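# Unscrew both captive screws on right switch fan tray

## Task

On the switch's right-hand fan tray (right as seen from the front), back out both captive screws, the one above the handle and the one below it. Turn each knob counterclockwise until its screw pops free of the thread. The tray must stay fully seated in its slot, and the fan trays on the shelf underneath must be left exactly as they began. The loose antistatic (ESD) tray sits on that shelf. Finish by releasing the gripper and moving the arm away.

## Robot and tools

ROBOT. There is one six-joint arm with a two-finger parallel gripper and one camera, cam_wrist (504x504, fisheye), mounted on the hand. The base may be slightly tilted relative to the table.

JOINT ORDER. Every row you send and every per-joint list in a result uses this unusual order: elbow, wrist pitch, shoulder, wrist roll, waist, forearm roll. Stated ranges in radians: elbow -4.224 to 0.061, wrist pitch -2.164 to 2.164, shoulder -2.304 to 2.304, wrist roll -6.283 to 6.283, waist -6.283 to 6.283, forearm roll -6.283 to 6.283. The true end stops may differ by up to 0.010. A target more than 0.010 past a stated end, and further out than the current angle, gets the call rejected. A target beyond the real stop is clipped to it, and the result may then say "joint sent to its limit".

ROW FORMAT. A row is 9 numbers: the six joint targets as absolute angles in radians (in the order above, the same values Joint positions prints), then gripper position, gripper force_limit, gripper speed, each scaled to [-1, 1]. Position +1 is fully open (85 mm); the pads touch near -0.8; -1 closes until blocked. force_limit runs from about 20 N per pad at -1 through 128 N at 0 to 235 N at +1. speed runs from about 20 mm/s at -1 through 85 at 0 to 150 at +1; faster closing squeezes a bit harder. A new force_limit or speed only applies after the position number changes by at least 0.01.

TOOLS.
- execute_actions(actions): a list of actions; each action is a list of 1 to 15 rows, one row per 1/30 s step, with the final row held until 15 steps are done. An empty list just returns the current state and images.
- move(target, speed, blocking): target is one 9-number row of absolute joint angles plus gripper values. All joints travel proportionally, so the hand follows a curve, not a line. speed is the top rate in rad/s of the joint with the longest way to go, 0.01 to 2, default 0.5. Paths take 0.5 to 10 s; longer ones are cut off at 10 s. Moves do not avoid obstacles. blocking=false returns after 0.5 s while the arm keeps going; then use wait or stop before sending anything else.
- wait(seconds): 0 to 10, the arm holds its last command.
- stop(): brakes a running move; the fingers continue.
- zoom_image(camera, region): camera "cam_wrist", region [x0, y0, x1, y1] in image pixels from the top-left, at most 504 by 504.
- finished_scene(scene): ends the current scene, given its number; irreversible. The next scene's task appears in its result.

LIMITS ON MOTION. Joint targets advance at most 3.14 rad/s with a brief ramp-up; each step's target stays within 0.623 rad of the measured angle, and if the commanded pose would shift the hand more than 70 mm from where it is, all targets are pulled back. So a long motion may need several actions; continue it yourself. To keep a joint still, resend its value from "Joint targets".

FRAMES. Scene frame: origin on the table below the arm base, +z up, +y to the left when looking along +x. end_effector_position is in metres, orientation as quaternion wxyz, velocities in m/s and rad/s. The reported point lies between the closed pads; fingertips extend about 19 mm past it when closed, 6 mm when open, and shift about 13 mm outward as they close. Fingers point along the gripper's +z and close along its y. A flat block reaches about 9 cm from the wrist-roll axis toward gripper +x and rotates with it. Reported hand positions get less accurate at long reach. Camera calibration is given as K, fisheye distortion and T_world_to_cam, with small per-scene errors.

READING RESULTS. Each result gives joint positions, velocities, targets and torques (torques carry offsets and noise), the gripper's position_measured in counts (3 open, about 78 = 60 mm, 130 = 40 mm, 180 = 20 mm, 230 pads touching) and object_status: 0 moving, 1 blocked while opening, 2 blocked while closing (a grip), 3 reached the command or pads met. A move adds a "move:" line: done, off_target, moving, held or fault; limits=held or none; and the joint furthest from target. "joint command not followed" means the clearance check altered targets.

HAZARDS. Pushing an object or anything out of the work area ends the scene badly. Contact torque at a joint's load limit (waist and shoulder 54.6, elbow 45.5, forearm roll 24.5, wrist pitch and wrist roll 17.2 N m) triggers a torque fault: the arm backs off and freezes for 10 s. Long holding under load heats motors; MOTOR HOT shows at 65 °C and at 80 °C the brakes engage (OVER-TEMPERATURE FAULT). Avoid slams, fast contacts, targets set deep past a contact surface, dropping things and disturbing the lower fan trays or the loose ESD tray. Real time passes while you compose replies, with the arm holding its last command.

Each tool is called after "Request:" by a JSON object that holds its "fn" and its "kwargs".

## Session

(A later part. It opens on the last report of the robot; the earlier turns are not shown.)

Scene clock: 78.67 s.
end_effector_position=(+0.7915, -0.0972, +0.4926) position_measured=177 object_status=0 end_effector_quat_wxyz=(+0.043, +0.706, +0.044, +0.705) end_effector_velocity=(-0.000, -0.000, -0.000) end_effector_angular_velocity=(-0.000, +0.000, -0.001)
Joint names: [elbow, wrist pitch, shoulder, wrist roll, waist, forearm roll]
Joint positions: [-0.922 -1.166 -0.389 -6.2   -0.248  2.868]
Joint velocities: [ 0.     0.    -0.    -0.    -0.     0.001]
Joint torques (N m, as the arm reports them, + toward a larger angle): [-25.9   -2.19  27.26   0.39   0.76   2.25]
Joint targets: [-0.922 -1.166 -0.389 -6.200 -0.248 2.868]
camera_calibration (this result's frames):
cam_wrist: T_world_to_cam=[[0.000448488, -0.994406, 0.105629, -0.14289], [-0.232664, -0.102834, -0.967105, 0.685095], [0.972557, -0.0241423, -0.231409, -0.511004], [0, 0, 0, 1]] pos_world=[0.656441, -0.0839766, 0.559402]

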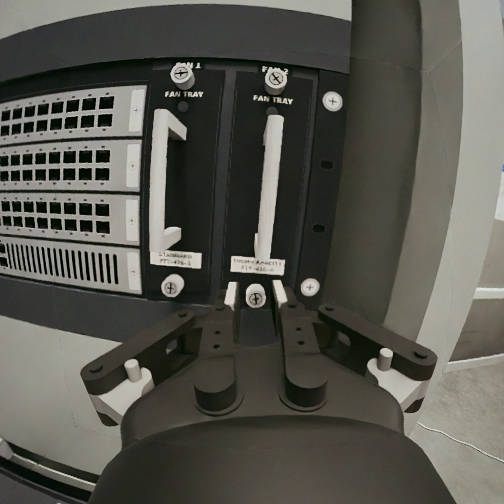

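Request:
{"fn": "move", "kwargs": {"target": [-0.7875, -1.2131, -0.3021, -6.2, -0.2604, 2.8597, -0.25, -0.3, 0.3], "speed": 0.25}}

Request:
{"fn": "zoom_image", "kwargs": {"camera": "cam_wrist", "region": [150, 200, 330, 330]}}

Scene clock: 82.57 s.
end_effector_position=(+0.7453, -0.0912, +0.4927) position_measured=160 object_status=3 end_effector_quat_wxyz=(+0.041, +0.706, +0.041, +0.705) end_effector_velocity=(-0.001, -0.000, +0.000) end_effector_angular_velocity=(+0.000, -0.000, -0.000)
Joint names: [elbow, wrist pitch, shoulder, wrist roll, waist, forearm roll]
Joint positions: [-0.788 -1.213 -0.302 -6.2   -0.26   2.86 ]
Joint velocities: [ 0.002 -0.001  0.001 -0.    -0.     0.   ]
Joint torques (N m, as the arm reports them, + toward a larger angle): [-25.22  -2.1   25.24   0.2    0.39   1.52]
Joint targets: [-0.787 -1.213 -0.302 -6.200 -0.260 2.860]
move: done; limits=none; farthest joint: the waist, 0.000 radians from its target (0.013 radians at the start)
camera_calibration (this result's frames):
cam_wrist: T_world_to_cam=[[0.000313561, -0.995184, 0.0980243, -0.133193], [-0.232796, -0.0954038, -0.967835, 0.67616], [0.972526, -0.0225162, -0.231705, -0.465604], [0, 0, 0, 1]] pos_world=[0.610261, -0.0785273, 0.559585]

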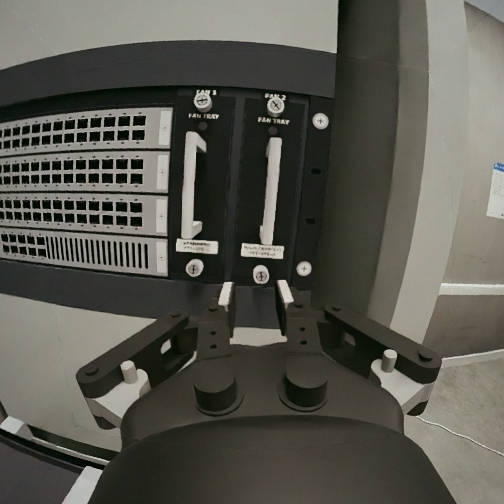

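Region (150, 200, 330, 330) of cam_wrist's 504x504 image, scaled by 2.800, with more detail than that image has.

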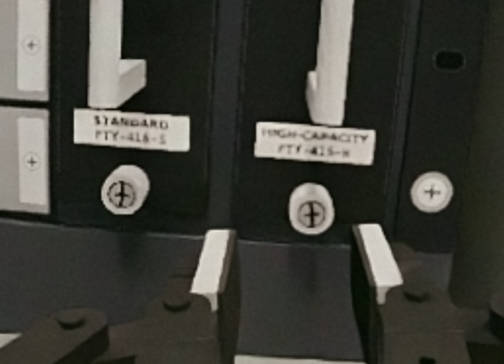

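Request:
{"fn": "execute_actions", "kwargs": {"actions": [[[-0.831, -1.062, -0.181, 6.2, -0.282, 2.805, -0.25, -0.3, 0.3]], [[-0.8751, -0.9103, -0.0602, 6.2, -0.3035, 2.7497, -0.25, -0.3, 0.3]], [[-0.8751, -0.9103, -0.0602, 6.2, -0.3035, 2.7497, -0.25, -0.3, 0.3]], [[-0.8751, -0.9103, -0.0602, 6.2, -0.3035, 2.7497, -0.25, -0.3, 0.3]], [[-0.8751, -0.9103, -0.0602, 6.2, -0.3035, 2.7497, -0.25, -0.3, 0.3]], [[-0.8751, -0.9103, -0.0602, 6.2, -0.3035, 2.7497, -0.25, -0.3, 0.3]], [[-0.8751, -0.9103, -0.0602, 6.2, -0.3035, 2.7497, -0.25, -0.3, 0.3]], [[-0.9155, -0.9012, -0.0937, 6.2, -0.29375, 2.75955, -0.25, -0.3, 0.3]], [[-0.9559, -0.8921, -0.1272, 6.2, -0.2840, 2.7694, -0.25, -0.3, 0.3]], [[-0.9559, -0.8921, -0.1272, 6.2, -0.2840, 2.7694, -0.25, -0.3, 0.3]]]}}

Request:
{"fn": "zoom_image", "kwargs": {"camera": "cam_wrist", "region": [180, 220, 340, 360]}}

Scene clock: 88.43 s.
end_effector_position=(+0.7750, -0.0968, +0.6349) position_measured=160 object_status=3 end_effector_quat_wxyz=(+0.149, +0.692, +0.149, +0.691) end_effector_velocity=(-0.000, -0.001, +0.000) end_effector_angular_velocity=(+0.009, -0.000, -0.002)
Joint names: [elbow, wrist pitch, shoulder, wrist roll, waist, forearm roll]
Joint positions: [-0.956 -0.892 -0.127  6.199 -0.284  2.769]
Joint velocities: [-0.     0.     0.     0.008 -0.001  0.001]
Joint torques (N m, as the arm reports them, + toward a larger angle): [-30.33  -2.1   24.4    0.19   0.43   1.51]
Joint targets: [-0.956 -0.892 -0.127 6.200 -0.284 2.769]
camera_calibration (this result's frames):
cam_wrist: T_world_to_cam=[[0.000628808, -0.918088, 0.396376, -0.334844], [-0.23263, -0.385636, -0.892843, 0.744374], [0.972565, -0.0916475, -0.213817, -0.479658], [0, 0, 0, 1]] pos_world=[0.639873, -0.0643184, 0.694774]

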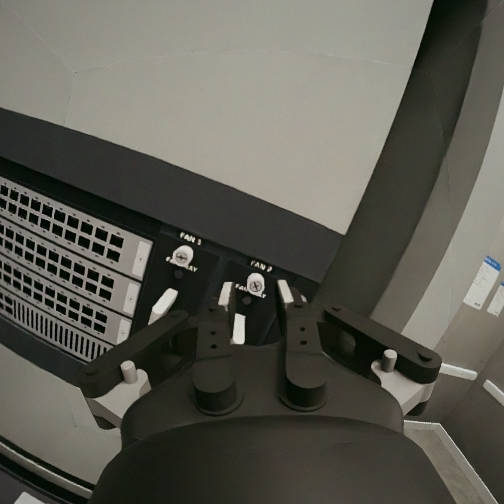

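Region (180, 220, 340, 360) of cam_wrist's 504x504 image, scaled by 3.150, with more detail than that image has; it fills the top 441 rows of this view, and the rest is white.

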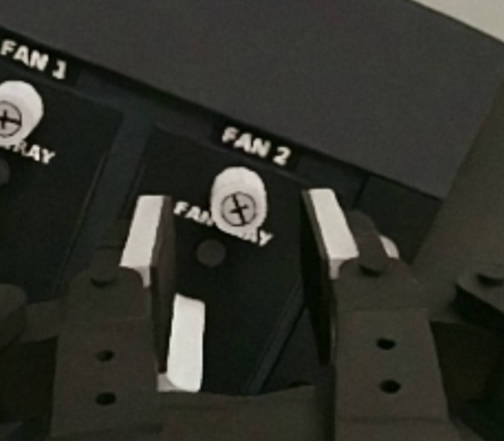

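Request:
{"fn": "move", "kwargs": {"target": [-1.0117, -0.8783, -0.1715, 6.2, -0.2723, 2.7805, -0.38, -0.3, 0], "speed": 0.08}}

Request:
{"fn": "zoom_image", "kwargs": {"camera": "cam_wrist", "region": [190, 230, 330, 360]}}

Scene clock: 90.77 s.
end_effector_position=(+0.7949, -0.0967, +0.6349) position_measured=177 object_status=3 end_effector_quat_wxyz=(+0.147, +0.692, +0.147, +0.691) end_effector_velocity=(+0.000, +0.000, -0.000) end_effector_angular_velocity=(+0.000, -0.000, -0.000)
Joint names: [elbow, wrist pitch, shoulder, wrist roll, waist, forearm roll]
Joint positions: [-1.012 -0.878 -0.171  6.2   -0.272  2.78 ]
Joint velocities: [-0.001 -0.    -0.001 -0.     0.001  0.001]
Joint torques (N m, as the arm reports them, + toward a larger angle): [-30.08  -2.24  23.22   0.41  -0.11   1.29]
Joint targets: [-1.012 -0.878 -0.171 6.200 -0.272 2.780]
move: done; limits=none; farthest joint: the waist, 0.000 radians from its target (0.012 radians at the start)
camera_calibration (this result's frames):
cam_wrist: T_world_to_cam=[[0.000610716, -0.92046, 0.390836, -0.331554], [-0.232583, -0.380248, -0.895163, 0.750983], [0.972576, -0.0903551, -0.214316, -0.498626], [0, 0, 0, 1]] pos_world=[0.659821, -0.0646759, 0.694971]

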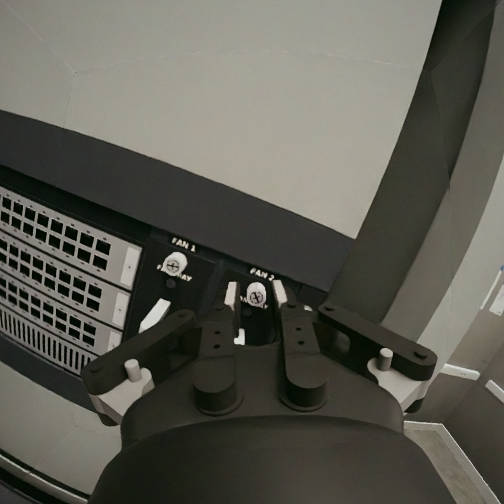

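Region (190, 230, 330, 360) of cam_wrist's 504x504 image, scaled by 3.600, with more detail than that image has; it fills the top 468 rows of this view, and the rest is white.

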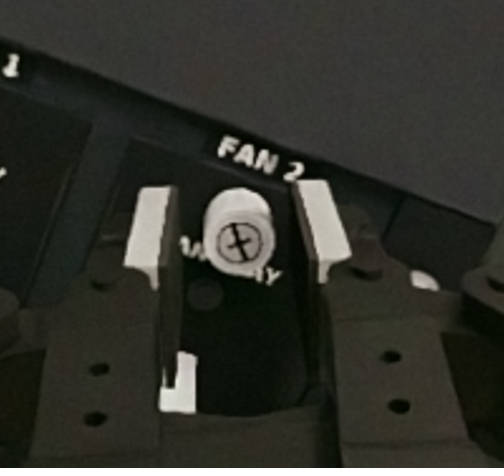

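Request:
{"fn": "execute_actions", "kwargs": {"actions": [[[-1.01234, -0.8769, -0.1706, 6.2, -0.2732, 2.7805, -0.38, -0.3, 0]], [[-1.01234, -0.8769, -0.1706, 6.2, -0.2732, 2.7805, -1, -0.3, -0.3]]]}}

Request:
{"fn": "move", "kwargs": {"target": [-1.01171, -0.87706, -0.1701, 4.7, -0.27333, 2.78037, -1, -0.3, -0.3], "speed": 1.5}}

Scene clock: 92.43 s.
end_effector_position=(+0.7948, -0.0973, +0.6357) position_measured=205 object_status=2 end_effector_quat_wxyz=(+0.147, +0.692, +0.147, +0.691) end_effector_velocity=(-0.000, -0.001, -0.000) end_effector_angular_velocity=(+0.000, +0.002, -0.002)
Joint names: [elbow, wrist pitch, shoulder, wrist roll, waist, forearm roll]
Joint positions: [-1.012 -0.877 -0.17   6.2   -0.273  2.78 ]
Joint velocities: [-0.     0.002 -0.    -0.    -0.001  0.001]
Joint torques (N m, as the arm reports them, + toward a larger angle): [-32.94  -1.88  22.94   0.22  -2.01   2.59]
Joint targets: [-1.012 -0.877 -0.171 6.200 -0.273 2.780]
camera_calibration (this result's frames):
cam_wrist: T_world_to_cam=[[-0.000308887, -0.920252, 0.391327, -0.331878], [-0.23275, -0.380514, -0.895006, 0.751407], [0.972537, -0.0913578, -0.214071, -0.498616], [0, 0, 0, 1]] pos_world=[0.65971, -0.0650427, 0.695648]

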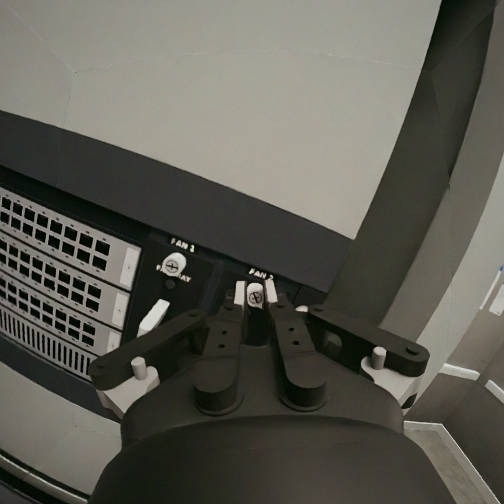

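Scene clock: 94.30 s.
end_effector_position=(+0.7946, -0.0974, +0.6356) position_measured=205 object_status=2 end_effector_quat_wxyz=(+0.579, +0.406, +0.579, +0.405) end_effector_velocity=(-0.000, -0.000, -0.000) end_effector_angular_velocity=(-0.002, +0.000, +0.000)
Joint names: [elbow, wrist pitch, shoulder, wrist roll, waist, forearm roll]
Joint positions: [-1.012 -0.877 -0.17   4.7   -0.273  2.78 ]
Joint velocities: [-0.     0.     0.    -0.002 -0.    -0.001]
Joint torques (N m, as the arm reports them, + toward a larger angle): [-36.27  -2.53  25.4    0.14  -4.18   4.59]
Joint targets: [-1.012 -0.877 -0.170 4.700 -0.273 2.780]
move: done; limits=none; farthest joint: the waist, 0.000 radians from its target (0.000 radians at the start)
camera_calibration (this result's frames):
cam_wrist: T_world_to_cam=[[0.00160232, 0.325079, 0.945686, -0.564529], [-0.231911, -0.919784, 0.316568, -0.0719724], [0.972736, -0.219822, 0.0739154, -0.694198], [0, 0, 0, 1]] pos_world=[0.659485, -0.0352826, 0.607963]

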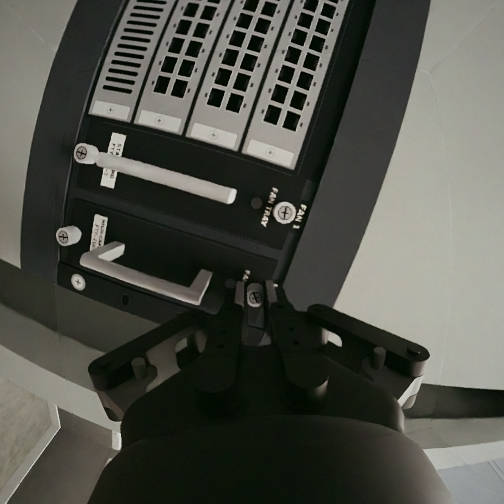

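Request:
{"fn": "zoom_image", "kwargs": {"camera": "cam_wrist", "region": [40, 120, 180, 300]}}

Request:
{"fn": "move", "kwargs": {"target": [-1.00715, -0.87818, -0.16647, -6.2, -0.2743, 2.77946, -1, -0.3, -0.3], "speed": 2}}

Region (40, 120, 180, 300) of cam_wrist's 504x504 image, scaled by 2.800, with more detail than that image has.

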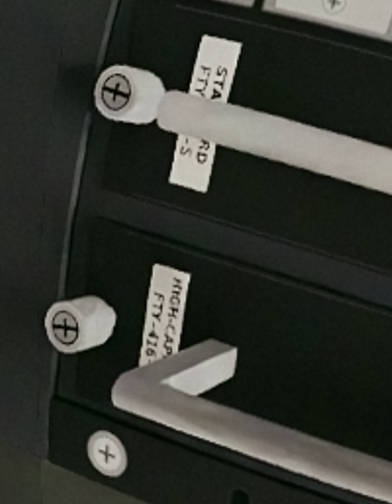

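Scene clock: 101.20 s.
end_effector_position=(+0.7930, -0.0973, +0.6359) position_measured=205 object_status=2 end_effector_quat_wxyz=(+0.090, +0.702, +0.089, +0.701) end_effector_velocity=(-0.000, -0.000, -0.001) end_effector_angular_velocity=(-0.002, +0.002, -0.001)
Joint names: [elbow, wrist pitch, shoulder, wrist roll, waist, forearm roll]
Joint positions: [-1.007 -0.878 -0.166 -6.2   -0.274  2.779]
Joint velocities: [ 0.     0.002 -0.    -0.002 -0.     0.   ]
Joint torques (N m, as the arm reports them, + toward a larger angle): [-26.02  -3.01  30.55   0.03  -2.66   2.37]
Joint targets: [-1.007 -0.878 -0.166 -6.200 -0.274 2.779]
move: done; limits=none; farthest joint: the waist, 0.000 radians from its target (0.001 radians at the start)
camera_calibration (this result's frames):
cam_wrist: T_world_to_cam=[[-0.000660993, -0.972278, 0.233826, -0.236658], [-0.232409, -0.227274, -0.945692, 0.798063], [0.972618, -0.0549684, -0.225816, -0.485916], [0, 0, 0, 1]] pos_world=[0.657931, -0.0754289, 0.700331]

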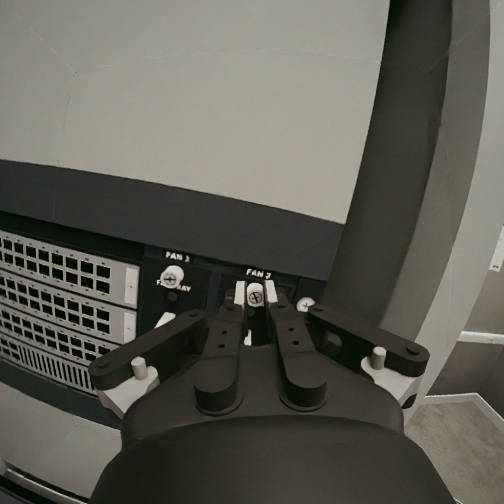

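Request:
{"fn": "execute_actions", "kwargs": {"actions": [[[-1.00715, -0.87818, -0.16647, -6.2, -0.2743, 2.77946, -0.38, -0.3, 0.3]], [[-1.00715, -0.87818, -0.16647, 6.2, -0.2743, 2.77946, -0.38, -0.3, 0.3]], [[-1.00715, -0.87818, -0.16647, 6.2, -0.2743, 2.77946, -0.38, -0.3, 0.3]], [[-1.00715, -0.87818, -0.16647, 6.2, -0.2743, 2.77946, -0.38, -0.3, 0.3]], [[-1.00715, -0.87818, -0.16647, 6.2, -0.2743, 2.77946, -0.38, -0.3, 0.3]], [[-1.00715, -0.87818, -0.16647, 6.2, -0.2743, 2.77946, -0.38, -0.3, 0.3]], [[-1.00715, -0.87818, -0.16647, 6.2, -0.2743, 2.77946, -0.38, -0.3, 0.3]], [[-1.00715, -0.87818, -0.16647, 6.2, -0.2743, 2.77946, -0.38, -0.3, 0.3]], [[-1.00715, -0.87818, -0.16647, 6.2, -0.2743, 2.77946, -0.38, -0.3, 0.3]], [[-1.00715, -0.87818, -0.16647, 6.2, -0.2743, 2.77946, -0.38, -0.3, 0.3]], [[-1.00715, -0.87818, -0.16647, 6.2, -0.2743, 2.77946, -0.38, -0.3, 0.3]]]}}

Request:
{"fn": "zoom_image", "kwargs": {"camera": "cam_wrist", "region": [190, 230, 330, 360]}}

Scene clock: 107.93 s.
end_effector_position=(+0.7930, -0.0974, +0.6358) position_measured=177 object_status=3 end_effector_quat_wxyz=(+0.148, +0.692, +0.147, +0.691) end_effector_velocity=(-0.000, -0.000, +0.000) end_effector_angular_velocity=(+0.008, -0.001, -0.001)
Joint names: [elbow, wrist pitch, shoulder, wrist roll, waist, forearm roll]
Joint positions: [-1.007 -0.878 -0.166  6.199 -0.274  2.779]
Joint velocities: [ 0.    -0.001 -0.     0.008 -0.001  0.   ]
Joint torques (N m, as the arm reports them, + toward a larger angle): [-29.51  -2.11  24.4    0.16  -0.03   1.37]
Joint targets: [-1.007 -0.878 -0.166 6.200 -0.274 2.779]
camera_calibration (this result's frames):
cam_wrist: T_world_to_cam=[[-0.000580698, -0.919729, 0.392553, -0.332589], [-0.232864, -0.381638, -0.894498, 0.750678], [0.972509, -0.0919309, -0.21395, -0.496988], [0, 0, 0, 1]] pos_world=[0.657938, -0.0650929, 0.695709]

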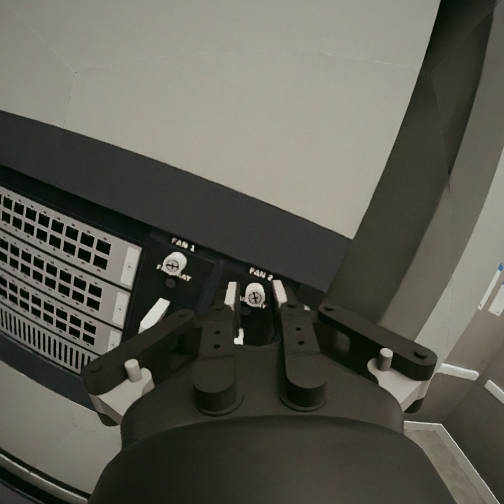

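Region (190, 230, 330, 360) of cam_wrist's 504x504 image, scaled by 3.600, with more detail than that image has; it fills the top 468 rows of this view, and the rest is white.

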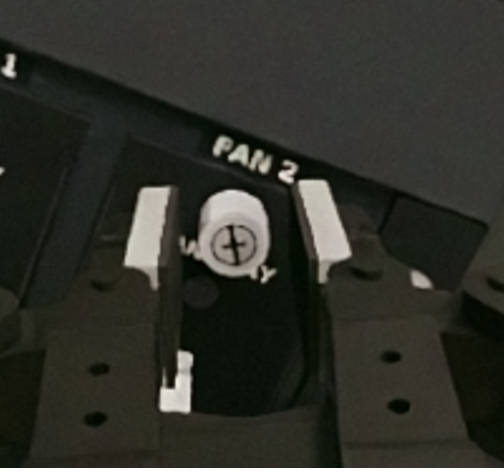

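Request:
{"fn": "execute_actions", "kwargs": {"actions": [[[-1.00715, -0.87818, -0.16647, 6.2, -0.2743, 2.77946, -1, -0.3, -0.3]], [[-1.00673, -0.87828, -0.16614, 4.8, -0.27439, 2.77938, -1, -0.3, -0.3]], [[-1.00631, -0.87838, -0.16581, 3.4, -0.27448, 2.7793, -1, -0.3, -0.3]], [[-1.00589, -0.87848, -0.16548, 2.0, -0.27457, 2.77922, -1, -0.3, -0.3]], [[-1.00547, -0.87858, -0.16515, 0.6, -0.27466, 2.77914, -1, -0.3, -0.3]], [[-1.00505, -0.87868, -0.16482, -0.8, -0.27475, 2.77906, -1, -0.3, -0.3]], [[-1.00463, -0.87878, -0.16449, -2.2, -0.27484, 2.77898, -1, -0.3, -0.3]], [[-1.00421, -0.87888, -0.16416, -3.6, -0.27493, 2.7789, -1, -0.3, -0.3]], [[-1.00379, -0.87898, -0.16383, -5.0, -0.27502, 2.77882, -1, -0.3, -0.3]], [[-1.00337, -0.87908, -0.1635, -6.2, -0.27511, 2.77874, -1, -0.3, -0.3]], [[-1.00337, -0.87908, -0.1635, -6.2, -0.27511, 2.77874, -1, -0.3, -0.3]]]}}

Request:
{"fn": "execute_actions", "kwargs": {"actions": [[[-1.00337, -0.87908, -0.1635, -6.2, -0.27511, 2.77874, -0.38, -0.3, 0.3]]]}}

Request:
{"fn": "zoom_image", "kwargs": {"camera": "cam_wrist", "region": [190, 230, 330, 360]}}

Scene clock: 114.00 s.
end_effector_position=(+0.7917, -0.0974, +0.6360) position_measured=205 object_status=2 end_effector_quat_wxyz=(+0.089, +0.702, +0.089, +0.701) end_effector_velocity=(+0.000, +0.000, -0.000) end_effector_angular_velocity=(-0.011, +0.001, -0.000)
Joint names: [elbow, wrist pitch, shoulder, wrist roll, waist, forearm roll]
Joint positions: [-1.003 -0.879 -0.163 -6.199 -0.275  2.779]
Joint velocities: [ 0.     0.001  0.    -0.012  0.001  0.001]
Joint torques (N m, as the arm reports them, + toward a larger angle): [-34.16  -2.41  25.32   0.02   1.3    1.92]
Joint targets: [-1.003 -0.879 -0.163 -6.200 -0.275 2.779]
camera_calibration (this result's frames):
cam_wrist: T_world_to_cam=[[-0.000794837, -0.972416, 0.233253, -0.236289], [-0.232316, -0.226691, -0.945854, 0.797888], [0.97264, -0.05494, -0.225727, -0.484654], [0, 0, 0, 1]] pos_world=[0.656568, -0.0755241, 0.700401]

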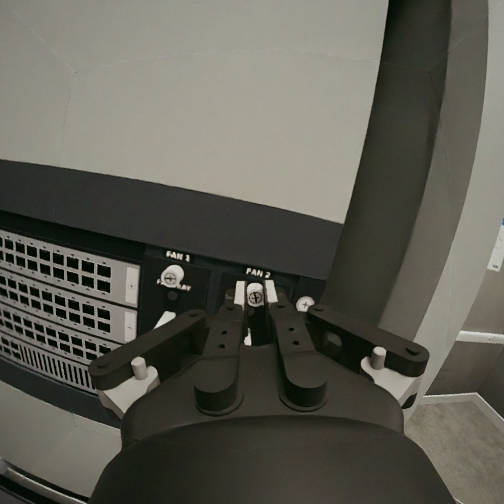

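Scene clock: 114.50 s.
end_effector_position=(+0.7917, -0.0975, +0.6358) position_measured=177 object_status=0 end_effector_quat_wxyz=(+0.090, +0.702, +0.089, +0.701) end_effector_velocity=(-0.000, -0.000, -0.001) end_effector_angular_velocity=(+0.000, +0.002, -0.001)
Joint names: [elbow, wrist pitch, shoulder, wrist roll, waist, forearm roll]
Joint positions: [-1.003 -0.879 -0.164 -6.2   -0.275  2.779]
Joint velocities: [ 0.001  0.001  0.    -0.    -0.     0.   ]
Joint torques (N m, as the arm reports them, + toward a larger angle): [-29.76  -2.18  23.59   0.23  -0.45   1.55]
Joint targets: [-1.003 -0.879 -0.163 -6.200 -0.275 2.779]
camera_calibration (this result's frames):
cam_wrist: T_world_to_cam=[[-0.000856244, -0.972163, 0.234305, -0.236911], [-0.232656, -0.227682, -0.945533, 0.797724], [0.972559, -0.0553222, -0.225985, -0.484512], [0, 0, 0, 1]] pos_world=[0.656608, -0.0754927, 0.700291]

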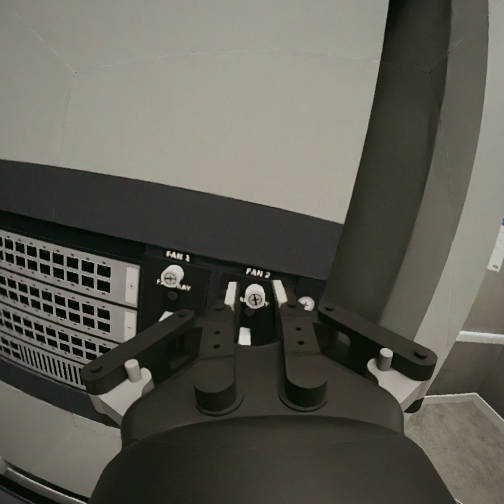

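Region (190, 230, 330, 360) of cam_wrist's 504x504 image, scaled by 3.600, with more detail than that image has; it fills the top 468 rows of this view, and the rest is white.

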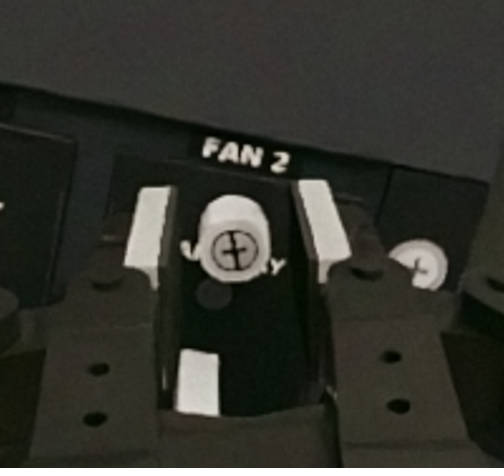

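Request:
{"fn": "move", "kwargs": {"target": [-0.760, -0.94, 0.04, -6.2, -0.337, 2.717, 0.2, -0.3, 0.3], "speed": 0.4}}

Request:
{"fn": "zoom_image", "kwargs": {"camera": "cam_wrist", "region": [150, 200, 350, 400]}}

Scene clock: 116.10 s.
end_effector_position=(+0.7006, -0.0966, +0.6360) position_measured=104 object_status=3 end_effector_quat_wxyz=(+0.101, +0.698, +0.101, +0.702) end_effector_velocity=(-0.001, +0.001, +0.000) end_effector_angular_velocity=(+0.000, -0.002, +0.000)
Joint names: [elbow, wrist pitch, shoulder, wrist roll, waist, forearm roll]
Joint positions: [-0.76  -0.94   0.04  -6.2   -0.337  2.717]
Joint velocities: [ 0.003 -0.002  0.003 -0.     0.     0.001]
Joint torques (N m, as the arm reports them, + toward a larger angle): [-29.46  -2.07  17.26  -0.05   1.42   1.57]
Joint targets: [-0.760 -0.940 0.040 -6.200 -0.337 2.717]
move: done; limits=none; farthest joint: the waist, 0.000 radians from its target (0.062 radians at the start)
camera_calibration (this result's frames):
cam_wrist: T_world_to_cam=[[-0.00110129, -0.963949, 0.266085, -0.255445], [-0.226238, -0.258945, -0.939023, 0.765264], [0.974071, -0.0612325, -0.217797, -0.402713], [0, 0, 0, 1]] pos_world=[0.565121, -0.0727335, 0.698861]

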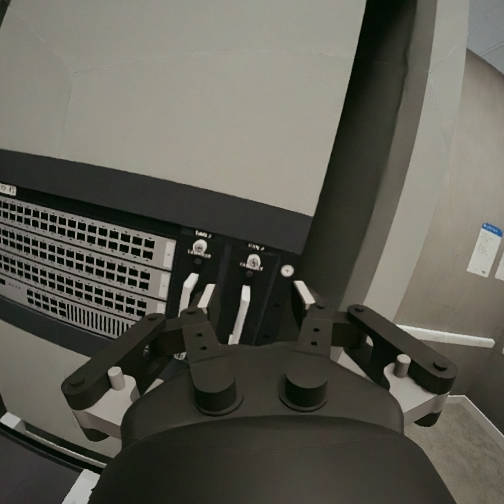

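Region (150, 200, 350, 400) of cam_wrist's 504x504 image, scaled by 2.520, with more detail than that image has.

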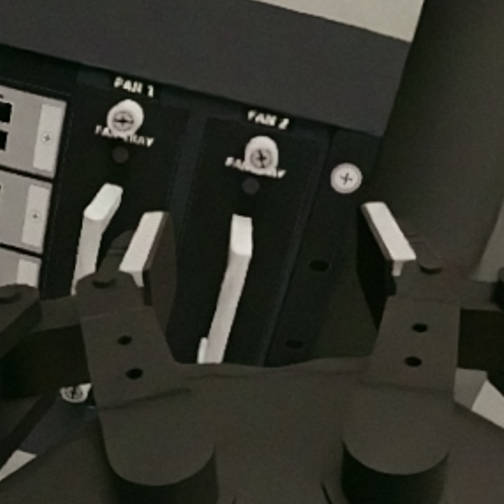

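Request:
{"fn": "finished_scene", "kwargs": {"scene": 1}}

The scene is finished: the task was done.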